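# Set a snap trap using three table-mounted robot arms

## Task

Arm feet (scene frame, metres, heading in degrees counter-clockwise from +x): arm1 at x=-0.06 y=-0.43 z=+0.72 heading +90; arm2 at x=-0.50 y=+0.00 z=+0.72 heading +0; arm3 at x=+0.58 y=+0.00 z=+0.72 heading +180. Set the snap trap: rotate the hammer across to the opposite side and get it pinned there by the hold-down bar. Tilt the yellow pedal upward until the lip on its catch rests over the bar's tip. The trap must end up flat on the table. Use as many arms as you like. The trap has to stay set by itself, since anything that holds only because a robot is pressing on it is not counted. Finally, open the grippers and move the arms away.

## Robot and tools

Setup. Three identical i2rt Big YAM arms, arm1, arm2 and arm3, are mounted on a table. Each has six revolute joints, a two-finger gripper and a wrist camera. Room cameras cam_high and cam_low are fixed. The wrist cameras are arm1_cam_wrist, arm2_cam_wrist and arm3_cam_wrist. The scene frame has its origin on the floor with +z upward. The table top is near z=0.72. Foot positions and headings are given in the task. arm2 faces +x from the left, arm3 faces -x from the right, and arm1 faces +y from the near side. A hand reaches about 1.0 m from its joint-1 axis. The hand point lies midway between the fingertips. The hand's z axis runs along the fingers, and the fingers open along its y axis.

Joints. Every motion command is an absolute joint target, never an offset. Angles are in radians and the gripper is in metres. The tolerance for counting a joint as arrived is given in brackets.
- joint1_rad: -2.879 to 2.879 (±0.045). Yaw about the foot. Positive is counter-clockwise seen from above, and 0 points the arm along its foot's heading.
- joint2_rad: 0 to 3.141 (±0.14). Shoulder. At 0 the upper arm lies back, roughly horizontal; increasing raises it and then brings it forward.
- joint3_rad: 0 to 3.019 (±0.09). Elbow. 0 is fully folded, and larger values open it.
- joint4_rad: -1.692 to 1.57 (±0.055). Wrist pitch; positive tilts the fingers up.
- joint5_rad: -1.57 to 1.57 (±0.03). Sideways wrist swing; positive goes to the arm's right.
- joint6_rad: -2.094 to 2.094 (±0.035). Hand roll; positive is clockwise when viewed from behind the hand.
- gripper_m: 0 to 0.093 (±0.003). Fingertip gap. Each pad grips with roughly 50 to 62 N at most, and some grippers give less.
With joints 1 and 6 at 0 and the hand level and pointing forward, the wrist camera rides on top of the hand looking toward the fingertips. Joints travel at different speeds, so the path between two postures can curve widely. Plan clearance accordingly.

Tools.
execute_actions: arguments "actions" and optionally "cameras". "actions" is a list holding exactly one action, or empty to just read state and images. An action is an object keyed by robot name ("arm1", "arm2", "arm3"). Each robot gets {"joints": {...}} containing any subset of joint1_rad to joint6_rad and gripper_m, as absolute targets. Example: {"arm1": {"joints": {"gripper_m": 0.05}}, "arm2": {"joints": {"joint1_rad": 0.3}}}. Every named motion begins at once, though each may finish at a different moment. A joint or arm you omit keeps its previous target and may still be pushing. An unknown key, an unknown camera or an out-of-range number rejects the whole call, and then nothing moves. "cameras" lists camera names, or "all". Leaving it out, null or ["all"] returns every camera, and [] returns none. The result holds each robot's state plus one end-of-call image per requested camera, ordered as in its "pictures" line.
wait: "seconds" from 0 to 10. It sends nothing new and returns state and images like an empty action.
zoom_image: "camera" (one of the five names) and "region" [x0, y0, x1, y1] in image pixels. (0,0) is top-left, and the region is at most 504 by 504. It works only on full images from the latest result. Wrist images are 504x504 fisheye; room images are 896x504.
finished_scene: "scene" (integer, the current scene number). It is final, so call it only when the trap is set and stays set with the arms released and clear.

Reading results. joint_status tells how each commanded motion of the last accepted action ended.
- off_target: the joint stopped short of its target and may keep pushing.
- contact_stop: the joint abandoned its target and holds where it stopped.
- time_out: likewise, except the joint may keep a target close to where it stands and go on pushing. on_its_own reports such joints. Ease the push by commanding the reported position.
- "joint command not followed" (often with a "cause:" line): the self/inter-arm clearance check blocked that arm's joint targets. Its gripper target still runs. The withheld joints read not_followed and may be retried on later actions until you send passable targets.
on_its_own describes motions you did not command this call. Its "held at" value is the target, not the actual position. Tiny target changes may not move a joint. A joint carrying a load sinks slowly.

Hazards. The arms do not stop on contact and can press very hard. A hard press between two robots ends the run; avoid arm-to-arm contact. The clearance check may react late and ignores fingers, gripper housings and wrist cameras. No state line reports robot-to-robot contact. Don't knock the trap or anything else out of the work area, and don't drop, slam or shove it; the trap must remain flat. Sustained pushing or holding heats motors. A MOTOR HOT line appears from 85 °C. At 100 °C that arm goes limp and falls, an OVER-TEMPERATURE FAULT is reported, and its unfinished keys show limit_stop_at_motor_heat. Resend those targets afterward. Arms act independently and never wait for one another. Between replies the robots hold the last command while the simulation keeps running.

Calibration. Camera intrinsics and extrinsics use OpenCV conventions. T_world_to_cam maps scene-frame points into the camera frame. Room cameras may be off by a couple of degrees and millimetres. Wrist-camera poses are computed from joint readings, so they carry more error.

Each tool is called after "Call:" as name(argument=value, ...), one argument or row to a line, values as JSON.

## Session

Call:
execute_actions(
  actions=[],
)

Scene clock: 0.00 s.
Motor temperatures (°C, as the motors report them): arm1=[27 25 28 27 29 25] | arm2=[28 27 29 26 27 25] | arm3=[28 28 28 25 28 24]
arm1.joint_positions: joint1_rad=+0.001 joint2_rad=+0.454 joint3_rad=+1.479 joint4_rad=-1.526 joint5_rad=-0.001 joint6_rad=+0.012 gripper_m=+0.095
arm1.joint_status: not commanded
arm1.hand: x=-0.0490 y=-0.3049 z=+1.3467 quat_wxyz=(-0.361, +0.592, -0.624, -0.360) (m; scene frame)
arm2.joint_positions: joint1_rad=+0.010 joint2_rad=+0.437 joint3_rad=+1.449 joint4_rad=-1.521 joint5_rad=+0.000 joint6_rad=-0.007 gripper_m=+0.095
arm2.joint_status: not commanded
arm2.hand: x=-0.3716 y=+0.0075 z=+1.3304 quat_wxyz=(-0.503, +0.019, -0.864, -0.004) (m; scene frame)
arm3.joint_positions: joint1_rad=-0.010 joint2_rad=+0.436 joint3_rad=+1.467 joint4_rad=-1.532 joint5_rad=-0.016 joint6_rad=-0.003 gripper_m=+0.094
arm3.joint_status: not commanded
arm3.hand: x=+0.4609 y=+0.0072 z=+1.2946 quat_wxyz=(-0.010, -0.860, +0.002, +0.510) (m; scene frame)
pictures: arm1_cam_wrist, arm2_cam_wrist, arm3_cam_wrist, cam_high, cam_low
Images, in order (width x height): arm1_cam_wrist 504x504, arm2_cam_wrist 504x504, arm3_cam_wrist 504x504, cam_high 896x504, cam_low 896x504.

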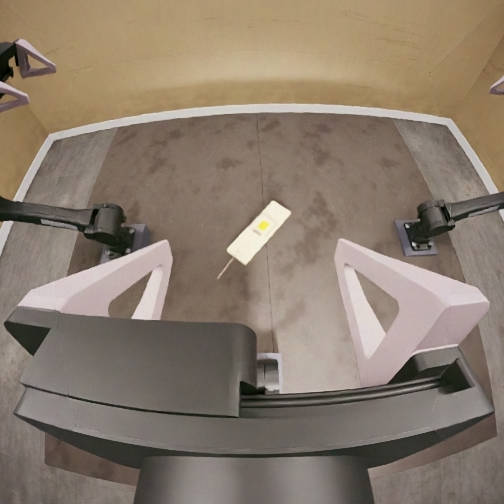

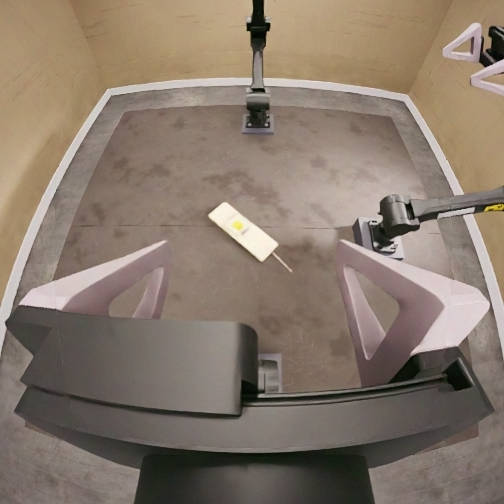

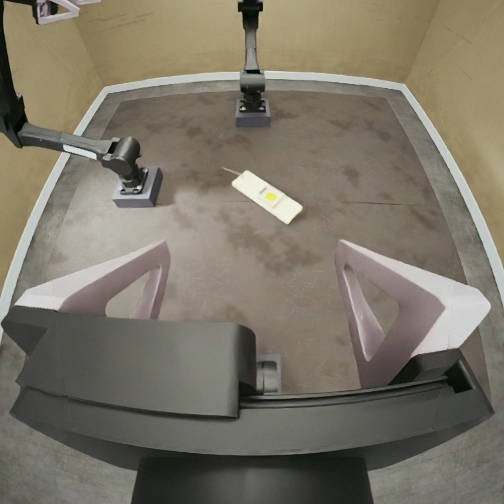

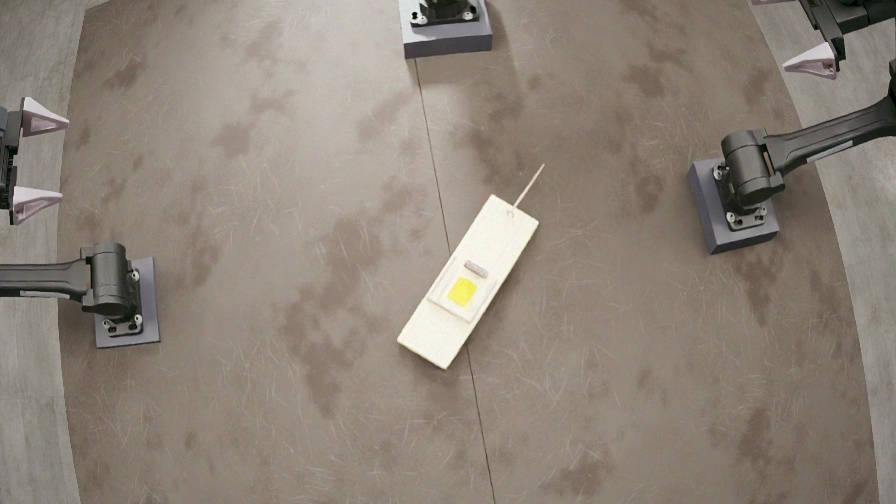

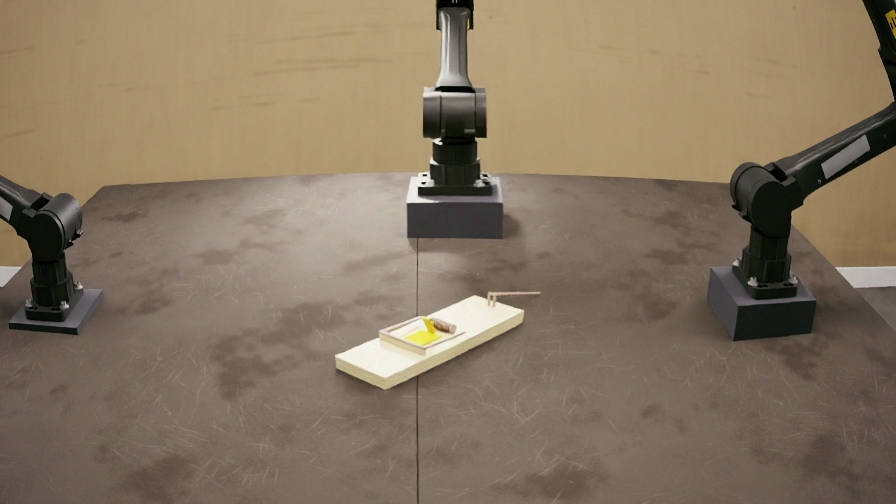

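Call:
execute_actions(
  actions=[
    {"arm2":{"joints":{"joint1_rad":-0.05,"joint2_rad":1.1,"joint3_rad":0.2,"joint4_rad":0.33}},"arm3":{"joints":{"joint1_rad":0.04,"joint2_rad":1.3,"joint3_rad":0.33,"joint4_rad":0.43}},"arm1":{"joints":{"joint1_rad":-0.125,"joint2_rad":0.9,"joint3_rad":1.16,"joint6_rad":-1.02,"gripper_m":0.024}}},
  ],
  cameras=[],
)

Call:
execute_actions(
  actions=[
    {"arm1":{"joints":{"joint2_rad":1.79,"joint4_rad":-0.72}}},
  ],
  cameras=["arm1_cam_wrist","cam_high","cam_low"],
)

Scene clock: 28.53 s.
Motor temperatures (°C, as the motors report them): arm1=[27 25 30 27 29 25] | arm2=[28 27 30 26 27 25] | arm3=[28 28 30 25 28 24]
arm1.joint_positions: joint1_rad=-0.122 joint2_rad=+0.897 joint3_rad=+1.146 joint4_rad=-1.526 joint5_rad=-0.001 joint6_rad=-1.012 gripper_m=+0.024
arm1.joint_status: all done
arm1.hand: x=-0.0119 y=-0.1536 z=+1.1077 quat_wxyz=(-0.141, +0.926, -0.348, -0.035) (m; scene frame)
arm2.joint_positions: joint1_rad=-0.044 joint2_rad=+1.107 joint3_rad=+0.196 joint4_rad=+0.314 joint5_rad=+0.000 joint6_rad=-0.007 gripper_m=+0.095
arm2.joint_status: all done
arm2.hand: x=-0.1492 y=-0.0078 z=+0.8321 quat_wxyz=(-0.465, -0.005, -0.885, +0.010) (m; scene frame)
arm3.joint_positions: joint1_rad=+0.029 joint2_rad=+1.297 joint3_rad=+0.327 joint4_rad=+0.409 joint5_rad=-0.014 joint6_rad=-0.004 gripper_m=+0.094
arm3.joint_status: all done
arm3.hand: x=+0.1714 y=-0.0131 z=+0.8007 quat_wxyz=(-0.019, -0.875, -0.014, +0.484) (m; scene frame)
pictures: none
No camera images: the call's "cameras" was empty. Leave "cameras" out to get every camera's image.

Scene clock: 30.03 s.
Motor temperatures (°C, as the motors report them): arm1=[27 25 30 27 29 25] | arm2=[28 27 30 26 27 25] | arm3=[28 28 30 25 28 24]
arm1.joint_positions: joint1_rad=-0.122 joint2_rad=+1.794 joint3_rad=+1.146 joint4_rad=-0.734 joint5_rad=-0.001 joint6_rad=-1.013 gripper_m=+0.024
arm1.joint_status: all done
arm1.hand: x=+0.0228 y=+0.0858 z=+0.7923 quat_wxyz=(-0.090, +0.932, -0.350, -0.024) (m; scene frame)
arm2.joint_positions: joint1_rad=-0.044 joint2_rad=+1.107 joint3_rad=+0.196 joint4_rad=+0.314 joint5_rad=+0.000 joint6_rad=-0.007 gripper_m=+0.095
arm2.joint_status: not commanded
arm2.hand: x=-0.1492 y=-0.0078 z=+0.8321 quat_wxyz=(-0.465, -0.005, -0.885, +0.010) (m; scene frame)
arm3.joint_positions: joint1_rad=+0.029 joint2_rad=+1.297 joint3_rad=+0.327 joint4_rad=+0.409 joint5_rad=-0.014 joint6_rad=-0.004 gripper_m=+0.094
arm3.joint_status: not commanded
arm3.hand: x=+0.1714 y=-0.0131 z=+0.8007 quat_wxyz=(-0.019, -0.875, -0.014, +0.484) (m; scene frame)
pictures: arm1_cam_wrist, cam_high, cam_low
camera_calibration (this result's frames):
arm1_cam_wrist: T_world_to_cam=[[0.660966, 0.732978, 0.160833, -0.202729], [0.593488, -0.641759, 0.485713, -0.338402], [0.459233, -0.225587, -0.859195, 0.815432], [0, 0, 0, 1]] pos_world=[-0.0396387, 0.115375, 0.897587]
Images, in order (width x height): arm1_cam_wrist 504x504, cam_high 896x504, cam_low 896x504.

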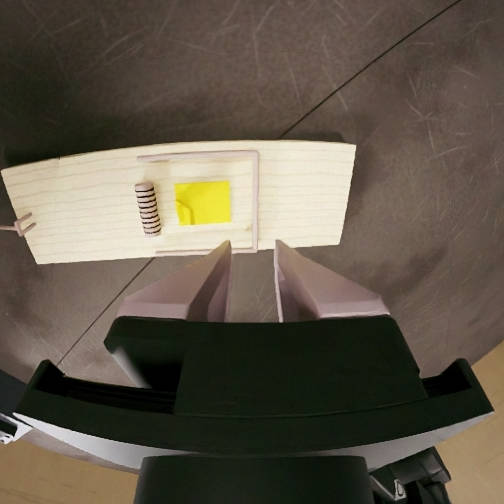

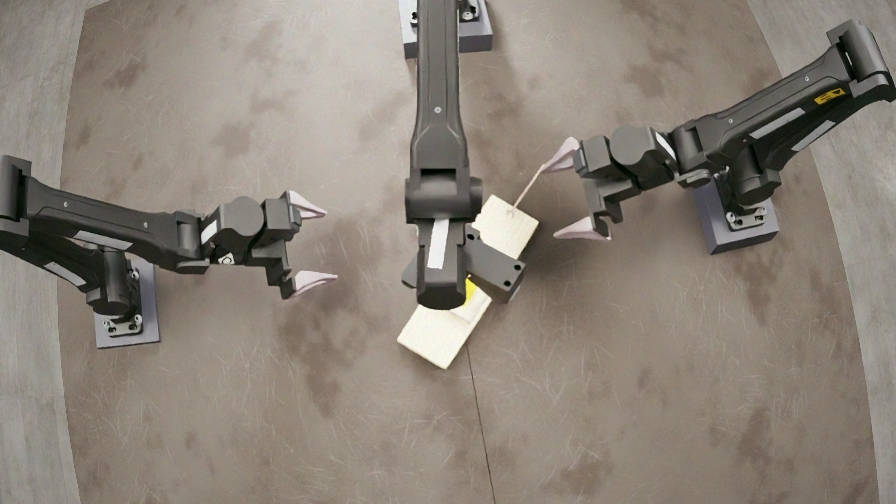

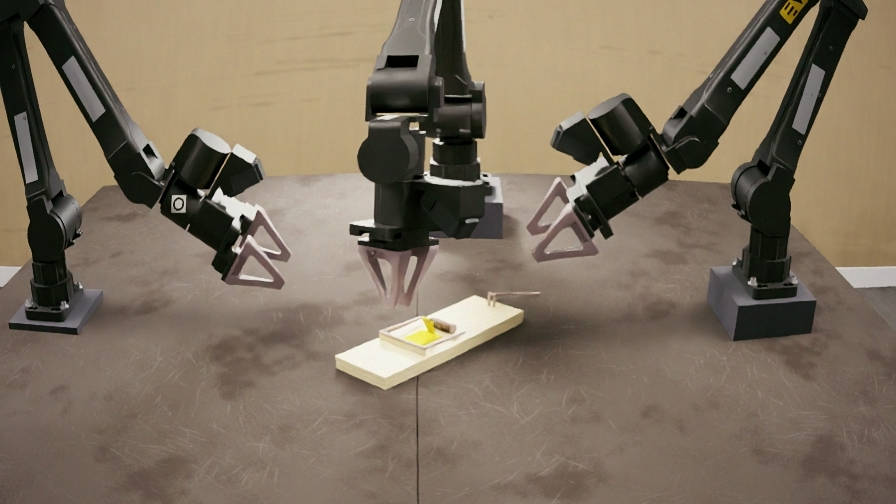

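Call:
execute_actions(
  actions=[
    {"arm1":{"joints":{"joint2_rad":1.85}}},
  ],
)

Scene clock: 61.70 s.
Motor temperatures (°C, as the motors report them): arm1=[27 26 31 27 29 25] | arm2=[28 27 31 26 27 25] | arm3=[28 28 30 25 28 24]
arm1.joint_positions: joint1_rad=-0.122 joint2_rad=+1.846 joint3_rad=+1.146 joint4_rad=-0.733 joint5_rad=-0.001 joint6_rad=-1.013 gripper_m=+0.024
arm1.joint_status: all done
arm1.hand: x=+0.0215 y=+0.0794 z=+0.7667 quat_wxyz=(-0.066, +0.934, -0.350, -0.019) (m; scene frame)
arm2.joint_positions: joint1_rad=-0.044 joint2_rad=+1.107 joint3_rad=+0.196 joint4_rad=+0.314 joint5_rad=+0.000 joint6_rad=-0.007 gripper_m=+0.095
arm2.joint_status: not commanded
arm2.hand: x=-0.1492 y=-0.0078 z=+0.8321 quat_wxyz=(-0.465, -0.005, -0.885, +0.010) (m; scene frame)
arm3.joint_positions: joint1_rad=+0.029 joint2_rad=+1.297 joint3_rad=+0.327 joint4_rad=+0.409 joint5_rad=-0.014 joint6_rad=-0.004 gripper_m=+0.094
arm3.joint_status: not commanded
arm3.hand: x=+0.1714 y=-0.0131 z=+0.8007 quat_wxyz=(-0.019, -0.875, -0.014, +0.484) (m; scene frame)
pictures: arm1_cam_wrist, arm2_cam_wrist, arm3_cam_wrist, cam_high, cam_low
camera_calibration (this result's frames):
arm1_cam_wrist: T_world_to_cam=[[0.661671, 0.740299, 0.118949, -0.161559], [0.597796, -0.616614, 0.512276, -0.351772], [0.452583, -0.267851, -0.850544, 0.7895], [0, 0, 0, 1]] pos_world=[-0.0401274, 0.114163, 0.870925]
arm2_cam_wrist: T_world_to_cam=[[-0.0245607, -0.999695, -0.00247762, -0.0101822], [-0.939268, 0.0239246, -0.342349, 0.153894], [0.342304, -0.00608118, -0.93957, 0.959314], [0, 0, 0, 1]] pos_world=[-0.184079, -0.00802718, 0.954002]
arm3_cam_wrist: T_world_to_cam=[[-0.0351865, 0.999323, -0.0107299, 0.0267482], [0.926815, 0.0286132, -0.374427, 0.150325], [-0.373867, -0.0231193, -0.927194, 0.929518], [0, 0, 0, 1]] pos_world=[0.209134, -0.00954156, 0.918417]
Images, in order (width x height): arm1_cam_wrist 504x504, arm2_cam_wrist 504x504, arm3_cam_wrist 504x504, cam_high 896x504, cam_low 896x504.

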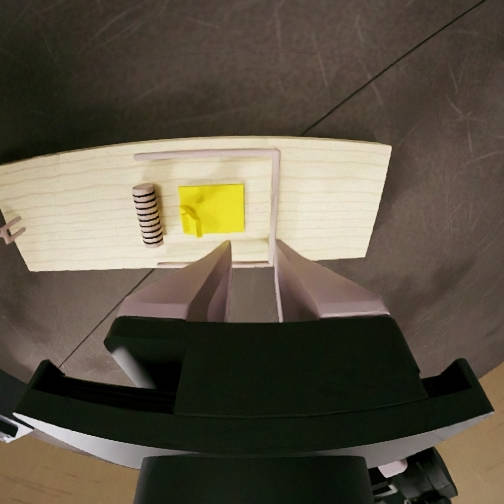

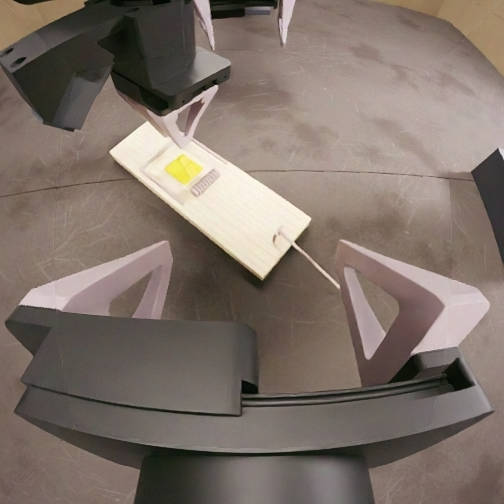

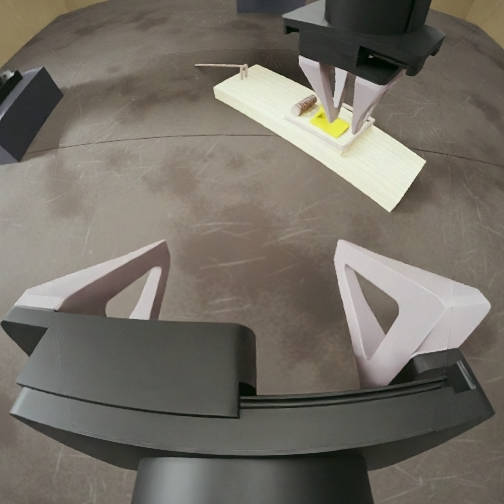

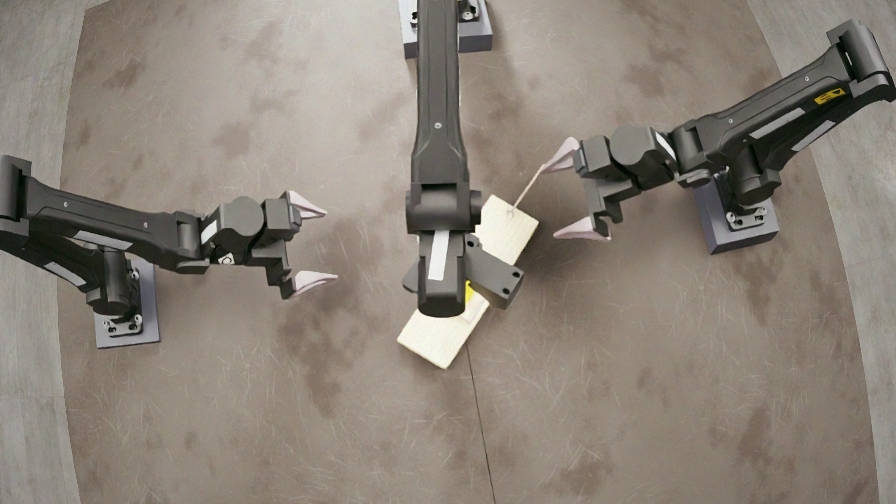

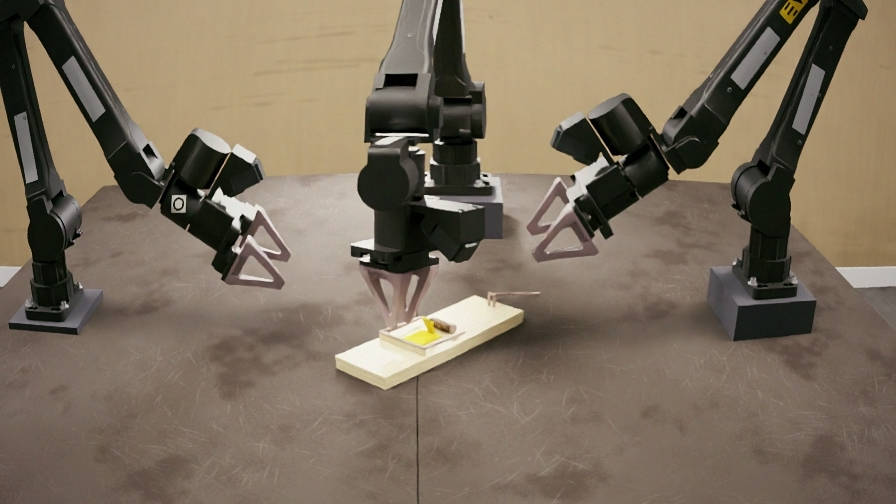

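Call:
execute_actions(
  actions=[
    {"arm1":{"joints":{"joint3_rad":1.21,"joint2_rad":1.87}}},
  ],
  cameras=["arm1_cam_wrist"],
)

Call:
execute_actions(
  actions=[
    {"arm1":{"joints":{"joint2_rad":1.905}}},
  ],
  cameras=["arm1_cam_wrist","cam_low"],
)

Scene clock: 82.37 s.
Motor temperatures (°C, as the motors report them): arm1=[27 27 31 27 29 25] | arm2=[28 27 31 26 27 25] | arm3=[28 28 30 25 28 24]
arm1.joint_positions: joint1_rad=-0.122 joint2_rad=+1.857 joint3_rad=+1.159 joint4_rad=-0.733 joint5_rad=-0.001 joint6_rad=-1.013 gripper_m=+0.024
arm1.joint_status: all done
arm1.hand: x=+0.0222 y=+0.0841 z=+0.7657 quat_wxyz=(-0.067, +0.934, -0.350, -0.019) (m; scene frame)
arm2.joint_positions: joint1_rad=-0.044 joint2_rad=+1.107 joint3_rad=+0.196 joint4_rad=+0.314 joint5_rad=+0.000 joint6_rad=-0.007 gripper_m=+0.095
arm2.joint_status: not commanded
arm2.hand: x=-0.1492 y=-0.0078 z=+0.8321 quat_wxyz=(-0.465, -0.005, -0.885, +0.010) (m; scene frame)
arm3.joint_positions: joint1_rad=+0.029 joint2_rad=+1.297 joint3_rad=+0.327 joint4_rad=+0.409 joint5_rad=-0.014 joint6_rad=-0.004 gripper_m=+0.094
arm3.joint_status: not commanded
arm3.hand: x=+0.1714 y=-0.0131 z=+0.8007 quat_wxyz=(-0.019, -0.875, -0.014, +0.484) (m; scene frame)
pictures: arm1_cam_wrist
camera_calibration (this result's frames):
arm1_cam_wrist: T_world_to_cam=[[0.661646, 0.740012, 0.12086, -0.166876], [0.597596, -0.617786, 0.511097, -0.347732], [0.452883, -0.26594, -0.850983, 0.789685], [0, 0, 0, 1]] pos_world=[-0.0394186, 0.118675, 0.869902]
Images, in order (width x height): arm1_cam_wrist 504x504.

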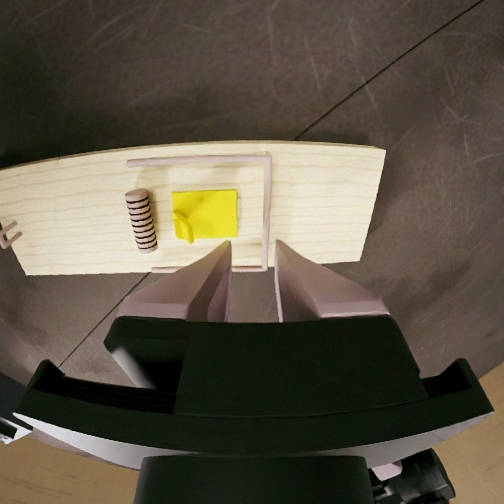

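Scene clock: 83.07 s.
Motor temperatures (°C, as the motors report them): arm1=[27 27 31 27 29 25] | arm2=[28 27 31 26 27 25] | arm3=[28 28 30 25 28 24]
arm1.joint_positions: joint1_rad=-0.122 joint2_rad=+1.894 joint3_rad=+1.163 joint4_rad=-0.730 joint5_rad=+0.000 joint6_rad=-1.013 gripper_m=+0.024
arm1.joint_status: all done
arm1.hand: x=+0.0217 y=+0.0813 z=+0.7486 quat_wxyz=(-0.052, +0.935, -0.350, -0.016) (m; scene frame)
arm2.joint_positions: joint1_rad=-0.044 joint2_rad=+1.107 joint3_rad=+0.196 joint4_rad=+0.314 joint5_rad=+0.000 joint6_rad=-0.007 gripper_m=+0.095
arm2.joint_status: not commanded
arm2.hand: x=-0.1492 y=-0.0078 z=+0.8321 quat_wxyz=(-0.465, -0.005, -0.885, +0.010) (m; scene frame)
arm3.joint_positions: joint1_rad=+0.029 joint2_rad=+1.297 joint3_rad=+0.327 joint4_rad=+0.409 joint5_rad=-0.014 joint6_rad=-0.004 gripper_m=+0.094
arm3.joint_status: not commanded
arm3.hand: x=+0.1714 y=-0.0131 z=+0.8007 quat_wxyz=(-0.019, -0.875, -0.014, +0.484) (m; scene frame)
pictures: arm1_cam_wrist, cam_low
camera_calibration (this result's frames):
arm1_cam_wrist: T_world_to_cam=[[0.661911, 0.74343, 0.0958454, -0.14393], [0.600039, -0.602143, 0.526666, -0.353385], [0.449252, -0.291095, -0.844652, 0.772076], [0, 0, 0, 1]] pos_world=[-0.0395427, 0.118961, 0.852046]
Images, in order (width x height): arm1_cam_wrist 504x504, cam_low 896x504.

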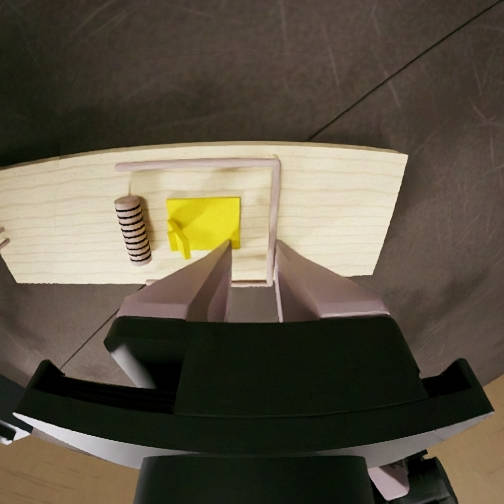

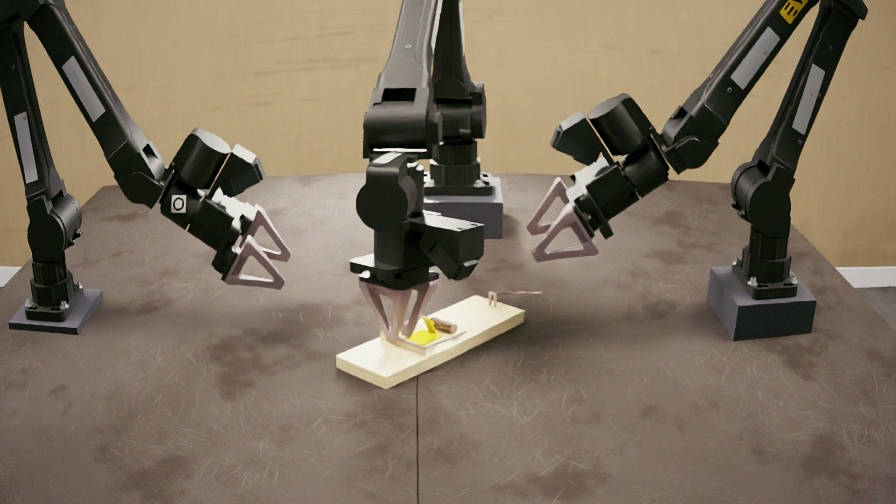

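Call:
execute_actions(
  actions=[
    {"arm1":{"joints":{"joint4_rad":-0.69,"joint2_rad":1.925}}},
  ],
  cameras=["arm1_cam_wrist"],
)

Call:
execute_actions(
  actions=[
    {"arm1":{"joints":{"gripper_m":0}}},
  ],
  cameras=["arm1_cam_wrist","cam_low"],
)

Scene clock: 92.30 s.
Motor temperatures (°C, as the motors report them): arm1=[27 27 31 27 29 25] | arm2=[28 27 31 26 27 25] | arm3=[28 28 30 25 28 24]
arm1.joint_positions: joint1_rad=-0.122 joint2_rad=+1.895 joint3_rad=+1.163 joint4_rad=-0.715 joint5_rad=+0.000 joint6_rad=-1.013 gripper_m=+0.024
arm1.joint_status: all done
arm1.hand: x=+0.0222 y=+0.0849 z=+0.7487 quat_wxyz=(-0.059, +0.935, -0.350, -0.018) (m; scene frame)
arm2.joint_positions: joint1_rad=-0.044 joint2_rad=+1.107 joint3_rad=+0.196 joint4_rad=+0.314 joint5_rad=+0.000 joint6_rad=-0.007 gripper_m=+0.095
arm2.joint_status: not commanded
arm2.hand: x=-0.1492 y=-0.0078 z=+0.8321 quat_wxyz=(-0.465, -0.005, -0.885, +0.010) (m; scene frame)
arm3.joint_positions: joint1_rad=+0.029 joint2_rad=+1.297 joint3_rad=+0.327 joint4_rad=+0.409 joint5_rad=-0.014 joint6_rad=-0.004 gripper_m=+0.094
arm3.joint_status: not commanded
arm3.hand: x=+0.1714 y=-0.0131 z=+0.8007 quat_wxyz=(-0.019, -0.875, -0.014, +0.484) (m; scene frame)
pictures: arm1_cam_wrist
camera_calibration (this result's frames):
arm1_cam_wrist: T_world_to_cam=[[0.66151, 0.742117, 0.108017, -0.155948], [0.598955, -0.609496, 0.519392, -0.345516], [0.451285, -0.278885, -0.847682, 0.774085], [0, 0, 0, 1]] pos_world=[-0.0392237, 0.121022, 0.852481]
Images, in order (width x height): arm1_cam_wrist 504x504.

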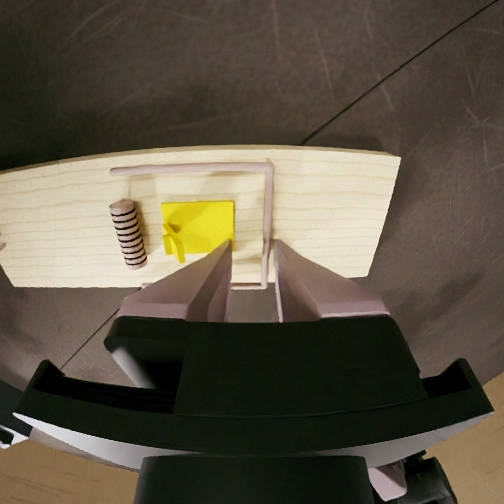

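Scene clock: 92.80 s.
Motor temperatures (°C, as the motors report them): arm1=[27 27 31 27 29 25] | arm2=[28 27 31 26 27 25] | arm3=[28 28 30 25 28 24]
arm1.joint_positions: joint1_rad=-0.122 joint2_rad=+1.900 joint3_rad=+1.167 joint4_rad=-0.703 joint5_rad=+0.000 joint6_rad=-1.013 gripper_m=+0.002
arm1.joint_status: all done
arm1.hand: x=+0.0232 y=+0.0887 z=+0.7477 quat_wxyz=(-0.064, +0.934, -0.350, -0.018) (m; scene frame)
arm2.joint_positions: joint1_rad=-0.044 joint2_rad=+1.107 joint3_rad=+0.196 joint4_rad=+0.314 joint5_rad=+0.000 joint6_rad=-0.007 gripper_m=+0.095
arm2.joint_status: not commanded
arm2.hand: x=-0.1492 y=-0.0078 z=+0.8321 quat_wxyz=(-0.465, -0.005, -0.885, +0.010) (m; scene frame)
arm3.joint_positions: joint1_rad=+0.029 joint2_rad=+1.297 joint3_rad=+0.327 joint4_rad=+0.409 joint5_rad=-0.014 joint6_rad=-0.004 gripper_m=+0.094
arm3.joint_status: not commanded
arm3.hand: x=+0.1714 y=-0.0131 z=+0.8007 quat_wxyz=(-0.019, -0.875, -0.014, +0.484) (m; scene frame)
pictures: arm1_cam_wrist, cam_low
camera_calibration (this result's frames):
arm1_cam_wrist: T_world_to_cam=[[0.661681, 0.740595, 0.117034, -0.165886], [0.597366, -0.615044, 0.51466, -0.339213], [0.453136, -0.270629, -0.849369, 0.774419], [0, 0, 0, 1]] pos_world=[-0.0385189, 0.123804, 0.851762]
Images, in order (width x height): arm1_cam_wrist 504x504, cam_low 896x504.

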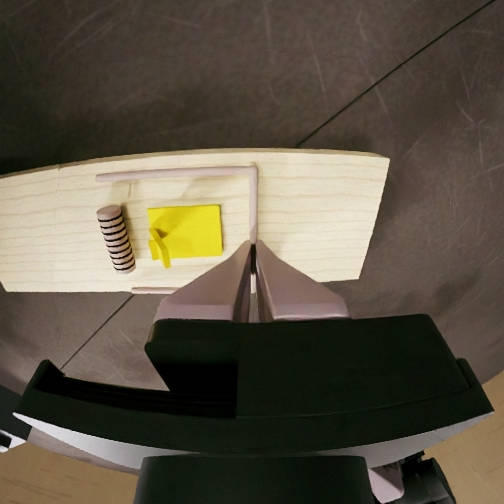

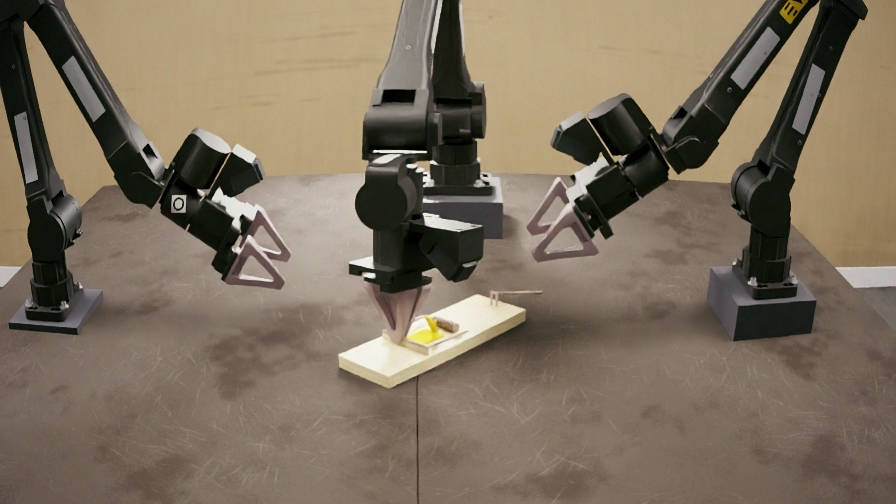

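Call:
execute_actions(
  actions=[
    {"arm1":{"joints":{"joint1_rad":-0.19,"joint2_rad":1.77,"joint3_rad":1.02,"joint4_rad":-0.65,"joint6_rad":-0.65}}},
  ],
  cameras=["cam_high"],
)

Call:
execute_actions(
  actions=[
    {"arm1":{"joints":{"joint1_rad":-0.255,"joint2_rad":1.66,"joint3_rad":0.85,"joint4_rad":-0.6,"joint6_rad":-0.29}}},
  ],
  cameras=["arm1_cam_wrist","cam_low","cam_high"],
)

Scene clock: 107.97 s.
Motor temperatures (°C, as the motors report them): arm1=[27 27 32 27 29 25] | arm2=[28 27 31 26 27 25] | arm3=[28 28 30 25 28 24]
arm1.joint_positions: joint1_rad=-0.198 joint2_rad=+1.783 joint3_rad=+1.022 joint4_rad=-0.658 joint5_rad=+0.001 joint6_rad=-0.662 gripper_m=+0.002
arm1.joint_status: all done
arm1.hand: x=+0.0521 y=+0.0383 z=+0.7594 quat_wxyz=(-0.069, +0.839, -0.540, -0.029) (m; scene frame)
arm2.joint_positions: joint1_rad=-0.044 joint2_rad=+1.107 joint3_rad=+0.196 joint4_rad=+0.314 joint5_rad=+0.000 joint6_rad=-0.007 gripper_m=+0.095
arm2.joint_status: not commanded
arm2.hand: x=-0.1492 y=-0.0078 z=+0.8321 quat_wxyz=(-0.465, -0.005, -0.885, +0.010) (m; scene frame)
arm3.joint_positions: joint1_rad=+0.029 joint2_rad=+1.297 joint3_rad=+0.327 joint4_rad=+0.409 joint5_rad=-0.014 joint6_rad=-0.004 gripper_m=+0.094
arm3.joint_status: not commanded
arm3.hand: x=+0.1714 y=-0.0131 z=+0.8007 quat_wxyz=(-0.019, -0.875, -0.014, +0.484) (m; scene frame)
pictures: cam_high
Images, in order (width x height): cam_high 896x504.

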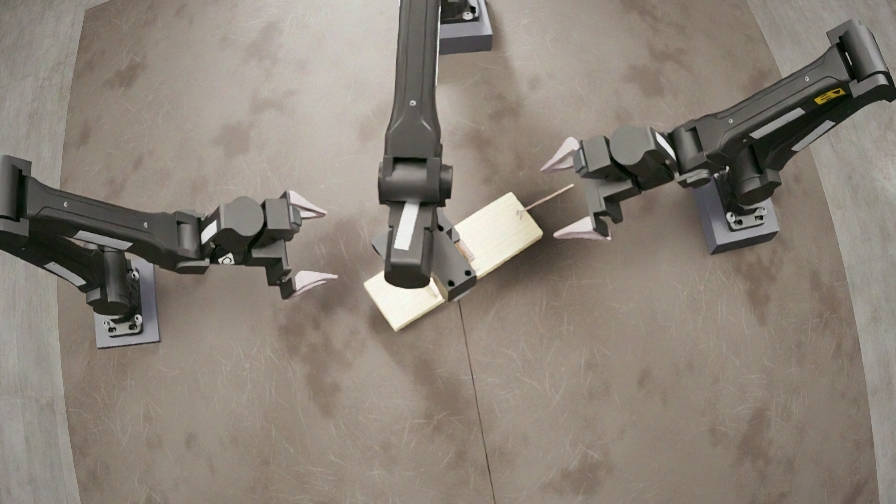

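Scene clock: 109.37 s.
Motor temperatures (°C, as the motors report them): arm1=[27 27 32 27 29 25] | arm2=[28 27 31 26 27 25] | arm3=[28 28 30 25 28 24]
arm1.joint_positions: joint1_rad=-0.260 joint2_rad=+1.670 joint3_rad=+0.849 joint4_rad=-0.613 joint5_rad=+0.001 joint6_rad=-0.302 gripper_m=+0.002
arm1.joint_status: all done
arm1.hand: x=+0.0635 y=-0.0279 z=+0.7570 quat_wxyz=(-0.057, +0.707, -0.704, -0.036) (m; scene frame)
arm2.joint_positions: joint1_rad=-0.044 joint2_rad=+1.107 joint3_rad=+0.196 joint4_rad=+0.314 joint5_rad=+0.000 joint6_rad=-0.007 gripper_m=+0.095
arm2.joint_status: not commanded
arm2.hand: x=-0.1492 y=-0.0078 z=+0.8321 quat_wxyz=(-0.465, -0.005, -0.885, +0.010) (m; scene frame)
arm3.joint_positions: joint1_rad=+0.029 joint2_rad=+1.297 joint3_rad=+0.327 joint4_rad=+0.409 joint5_rad=-0.014 joint6_rad=-0.004 gripper_m=+0.094
arm3.joint_status: not commanded
arm3.hand: x=+0.1714 y=-0.0131 z=+0.8007 quat_wxyz=(-0.019, -0.875, -0.014, +0.484) (m; scene frame)
pictures: arm1_cam_wrist, cam_high, cam_low
camera_calibration (this result's frames):
arm1_cam_wrist: T_world_to_cam=[[0.999181, -0.00610496, 0.0399903, -0.0912437], [-0.0243497, -0.880176, 0.474022, -0.37697], [0.0323047, -0.474608, -0.879604, 0.776429], [0, 0, 0, 1]] pos_world=[0.0569077, 0.0361426, 0.865292]
Images, in order (width x height): arm1_cam_wrist 504x504, cam_high 896x504, cam_low 896x504.

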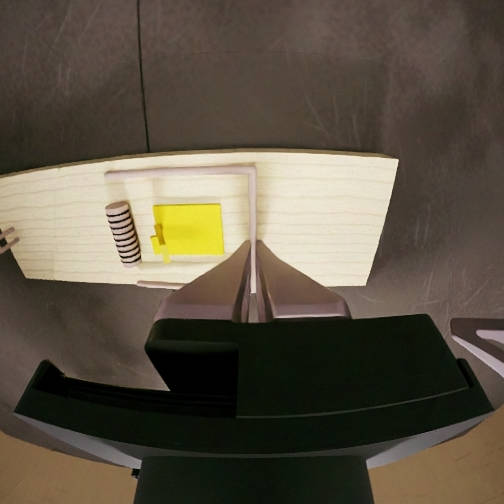

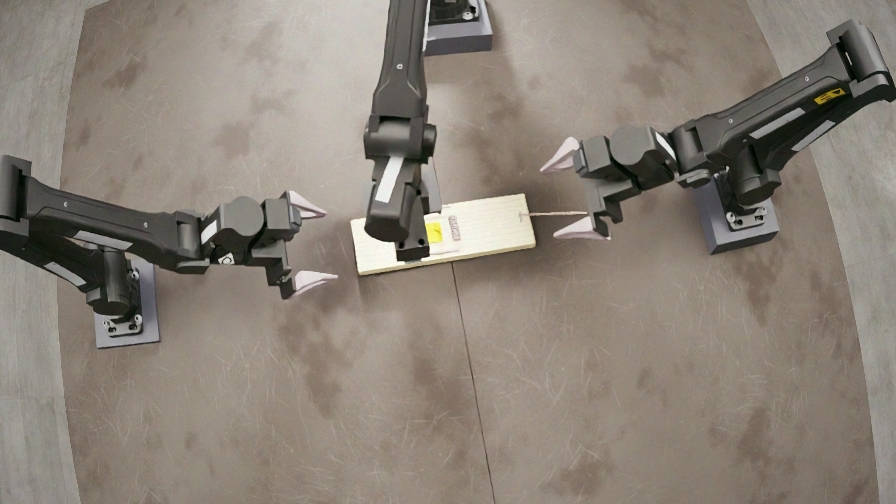

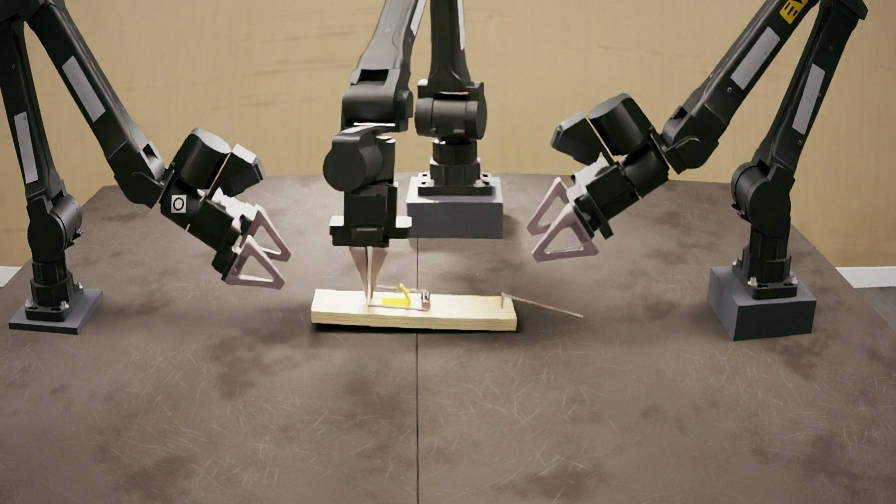

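Lower, open, regrip at the shallower pitch.

Call:
execute_actions(
  actions=[
    {"arm1":{"joints":{"joint2_rad":1.69}}},
  ],
  cameras=[],
)

Call:
execute_actions(
  actions=[
    {"arm1":{"joints":{"gripper_m":0.02}}},
  ],
  cameras=[],
)

Call:
execute_actions(
  actions=[
    {"arm1":{"joints":{"joint2_rad":1.54}}},
  ],
  cameras=[],
)

Call:
execute_actions(
  actions=[
    {"arm1":{"joints":{"joint1_rad":-0.25,"joint3_rad":0.61,"joint4_rad":0,"joint6_rad":-0.33}}},
  ],
  cameras=[],
)

Call:
execute_actions(
  actions=[
    {"arm1":{"joints":{"joint2_rad":1.61}}},
  ],
)

Scene clock: 120.13 s.
Motor temperatures (°C, as the motors report them): arm1=[27 27 31 27 29 25] | arm2=[28 27 31 26 27 25] | arm3=[28 28 30 25 28 24]
arm1.joint_positions: joint1_rad=-0.260 joint2_rad=+1.686 joint3_rad=+0.849 joint4_rad=-0.613 joint5_rad=+0.001 joint6_rad=-0.298 gripper_m=+0.002
arm1.joint_status: all done
arm1.hand: x=+0.0627 y=-0.0303 z=+0.7505 quat_wxyz=(-0.050, +0.706, -0.706, -0.032) (m; scene frame)
arm2.joint_positions: joint1_rad=-0.044 joint2_rad=+1.107 joint3_rad=+0.196 joint4_rad=+0.314 joint5_rad=+0.000 joint6_rad=-0.007 gripper_m=+0.095
arm2.joint_status: not commanded
arm2.hand: x=-0.1492 y=-0.0078 z=+0.8321 quat_wxyz=(-0.465, -0.005, -0.885, +0.010) (m; scene frame)
arm3.joint_positions: joint1_rad=+0.029 joint2_rad=+1.297 joint3_rad=+0.327 joint4_rad=+0.409 joint5_rad=-0.014 joint6_rad=-0.004 gripper_m=+0.094
arm3.joint_status: not commanded
arm3.hand: x=+0.1714 y=-0.0131 z=+0.8007 quat_wxyz=(-0.019, -0.875, -0.014, +0.484) (m; scene frame)
pictures: none
No camera images: the call's "cameras" was empty. Leave "cameras" out to get every camera's image.

Scene clock: 120.60 s.
Motor temperatures (°C, as the motors report them): arm1=[27 27 31 27 29 25] | arm2=[28 27 31 26 27 25] | arm3=[28 28 30 25 28 24]
arm1.joint_positions: joint1_rad=-0.260 joint2_rad=+1.686 joint3_rad=+0.849 joint4_rad=-0.613 joint5_rad=+0.001 joint6_rad=-0.297 gripper_m=+0.020
arm1.joint_status: all done
arm1.hand: x=+0.0627 y=-0.0303 z=+0.7505 quat_wxyz=(-0.050, +0.706, -0.706, -0.032) (m; scene frame)
arm2.joint_positions: joint1_rad=-0.044 joint2_rad=+1.107 joint3_rad=+0.196 joint4_rad=+0.314 joint5_rad=+0.000 joint6_rad=-0.007 gripper_m=+0.095
arm2.joint_status: not commanded
arm2.hand: x=-0.1492 y=-0.0078 z=+0.8321 quat_wxyz=(-0.465, -0.005, -0.885, +0.010) (m; scene frame)
arm3.joint_positions: joint1_rad=+0.029 joint2_rad=+1.297 joint3_rad=+0.327 joint4_rad=+0.409 joint5_rad=-0.014 joint6_rad=-0.004 gripper_m=+0.094
arm3.joint_status: not commanded
arm3.hand: x=+0.1714 y=-0.0131 z=+0.8007 quat_wxyz=(-0.019, -0.875, -0.014, +0.484) (m; scene frame)
pictures: none
No camera images: the call's "cameras" was empty. Leave "cameras" out to get every camera's image.

Scene clock: 121.53 s.
Motor temperatures (°C, as the motors report them): arm1=[27 27 31 27 29 25] | arm2=[28 27 31 26 27 25] | arm3=[28 28 30 25 28 24]
arm1.joint_positions: joint1_rad=-0.260 joint2_rad=+1.530 joint3_rad=+0.849 joint4_rad=-0.613 joint5_rad=+0.001 joint6_rad=-0.297 gripper_m=+0.020
arm1.joint_status: all done
arm1.hand: x=+0.0692 y=-0.0112 z=+0.8141 quat_wxyz=(-0.118, +0.700, -0.701, -0.068) (m; scene frame)
arm2.joint_positions: joint1_rad=-0.044 joint2_rad=+1.107 joint3_rad=+0.196 joint4_rad=+0.314 joint5_rad=+0.000 joint6_rad=-0.007 gripper_m=+0.095
arm2.joint_status: not commanded
arm2.hand: x=-0.1492 y=-0.0078 z=+0.8321 quat_wxyz=(-0.465, -0.005, -0.885, +0.010) (m; scene frame)
arm3.joint_positions: joint1_rad=+0.029 joint2_rad=+1.297 joint3_rad=+0.327 joint4_rad=+0.409 joint5_rad=-0.014 joint6_rad=-0.004 gripper_m=+0.094
arm3.joint_status: not commanded
arm3.hand: x=+0.1714 y=-0.0131 z=+0.8007 quat_wxyz=(-0.019, -0.875, -0.014, +0.484) (m; scene frame)
pictures: none
No camera images: the call's "cameras" was empty. Leave "cameras" out to get every camera's image.

Scene clock: 122.80 s.
Motor temperatures (°C, as the motors report them): arm1=[27 27 31 27 29 25] | arm2=[28 27 31 26 27 25] | arm3=[28 28 30 25 28 24]
arm1.joint_positions: joint1_rad=-0.257 joint2_rad=+1.532 joint3_rad=+0.608 joint4_rad=-0.019 joint5_rad=+0.000 joint6_rad=-0.322 gripper_m=+0.020
arm1.joint_status: all done
arm1.hand: x=+0.0709 y=+0.0002 z=+0.7872 quat_wxyz=(-0.271, +0.681, -0.665, -0.146) (m; scene frame)
arm2.joint_positions: joint1_rad=-0.044 joint2_rad=+1.107 joint3_rad=+0.196 joint4_rad=+0.314 joint5_rad=+0.000 joint6_rad=-0.007 gripper_m=+0.095
arm2.joint_status: not commanded
arm2.hand: x=-0.1492 y=-0.0078 z=+0.8321 quat_wxyz=(-0.465, -0.005, -0.885, +0.010) (m; scene frame)
arm3.joint_positions: joint1_rad=+0.029 joint2_rad=+1.297 joint3_rad=+0.327 joint4_rad=+0.409 joint5_rad=-0.014 joint6_rad=-0.004 gripper_m=+0.094
arm3.joint_status: not commanded
arm3.hand: x=+0.1714 y=-0.0131 z=+0.8007 quat_wxyz=(-0.019, -0.875, -0.014, +0.484) (m; scene frame)
pictures: none
No camera images: the call's "cameras" was empty. Leave "cameras" out to get every camera's image.

Scene clock: 123.50 s.
Motor temperatures (°C, as the motors report them): arm1=[27 27 31 27 29 25] | arm2=[28 27 31 26 27 25] | arm3=[28 28 30 25 28 24]
arm1.joint_positions: joint1_rad=-0.257 joint2_rad=+1.610 joint3_rad=+0.608 joint4_rad=-0.015 joint5_rad=+0.000 joint6_rad=-0.322 gripper_m=+0.020
arm1.joint_status: all done
arm1.hand: x=+0.0676 y=-0.0094 z=+0.7547 quat_wxyz=(-0.239, +0.689, -0.672, -0.129) (m; scene frame)
arm2.joint_positions: joint1_rad=-0.044 joint2_rad=+1.107 joint3_rad=+0.196 joint4_rad=+0.314 joint5_rad=+0.000 joint6_rad=-0.007 gripper_m=+0.095
arm2.joint_status: not commanded
arm2.hand: x=-0.1492 y=-0.0078 z=+0.8321 quat_wxyz=(-0.465, -0.005, -0.885, +0.010) (m; scene frame)
arm3.joint_positions: joint1_rad=+0.029 joint2_rad=+1.297 joint3_rad=+0.327 joint4_rad=+0.409 joint5_rad=-0.014 joint6_rad=-0.004 gripper_m=+0.094
arm3.joint_status: not commanded
arm3.hand: x=+0.1714 y=-0.0131 z=+0.8007 quat_wxyz=(-0.019, -0.875, -0.014, +0.484) (m; scene frame)
pictures: arm1_cam_wrist, arm2_cam_wrist, arm3_cam_wrist, cam_high, cam_low
camera_calibration (this result's frames):
arm1_cam_wrist: T_world_to_cam=[[0.986471, -0.0289723, 0.161354, -0.186136], [-0.0442758, -0.994768, 0.0920714, -0.0709978], [0.157843, -0.0979699, -0.982592, 0.855789], [0, 0, 0, 1]] pos_world=[0.0453947, 0.00782244, 0.877462]
arm2_cam_wrist: T_world_to_cam=[[-0.0245607, -0.999695, -0.00247762, -0.0101822], [-0.939268, 0.0239246, -0.342349, 0.153894], [0.342304, -0.00608118, -0.93957, 0.959314], [0, 0, 0, 1]] pos_world=[-0.184079, -0.00802718, 0.954002]
arm3_cam_wrist: T_world_to_cam=[[-0.0351865, 0.999323, -0.0107299, 0.0267482], [0.926815, 0.0286132, -0.374427, 0.150325], [-0.373867, -0.0231193, -0.927194, 0.929518], [0, 0, 0, 1]] pos_world=[0.209134, -0.00954156, 0.918417]
Images, in order (width x height): arm1_cam_wrist 504x504, arm2_cam_wrist 504x504, arm3_cam_wrist 504x504, cam_high 896x504, cam_low 896x504.

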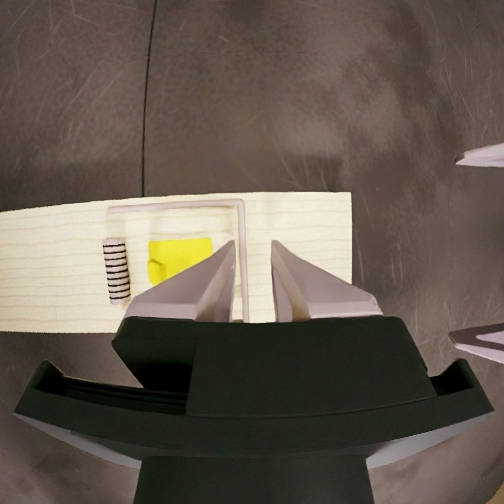

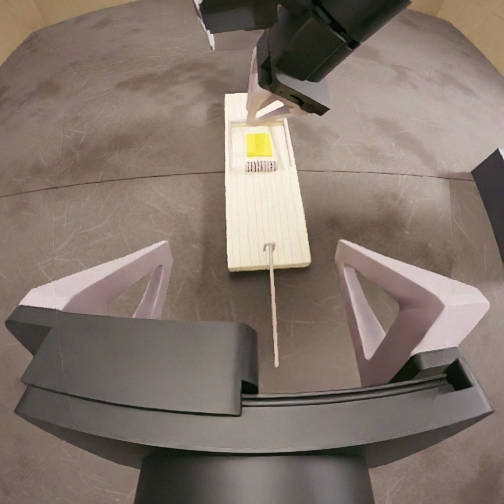

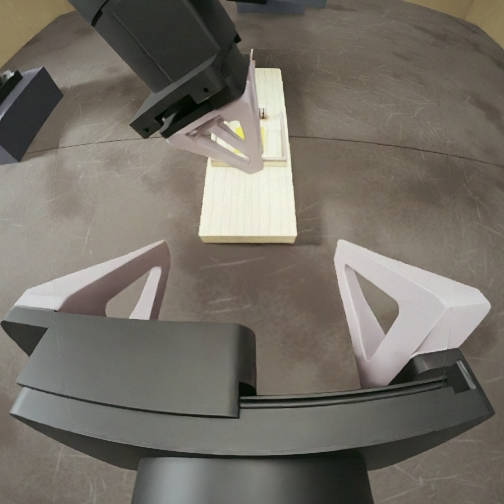

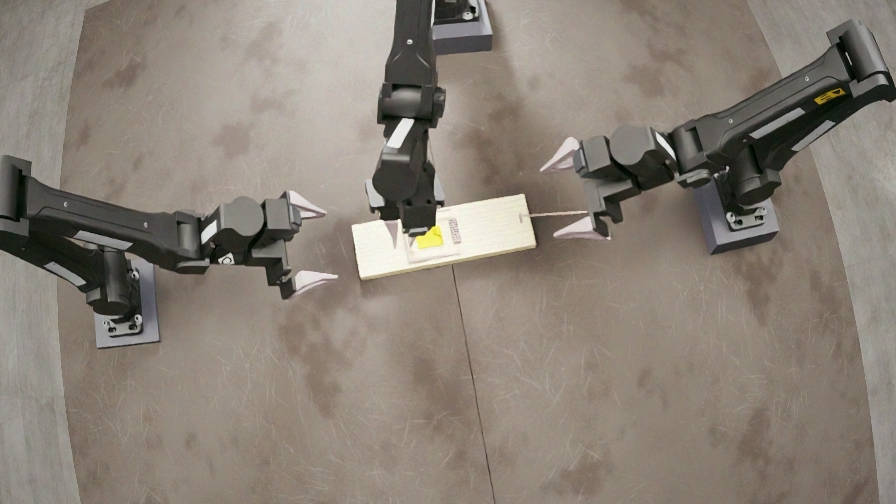

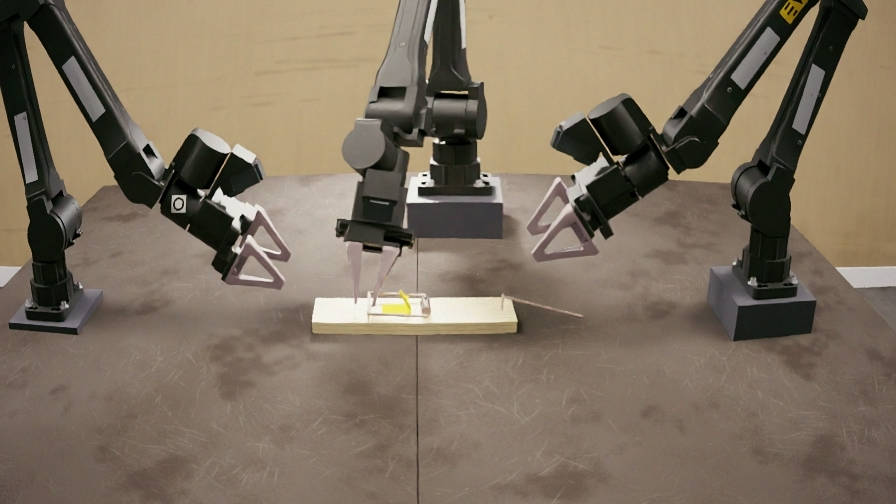

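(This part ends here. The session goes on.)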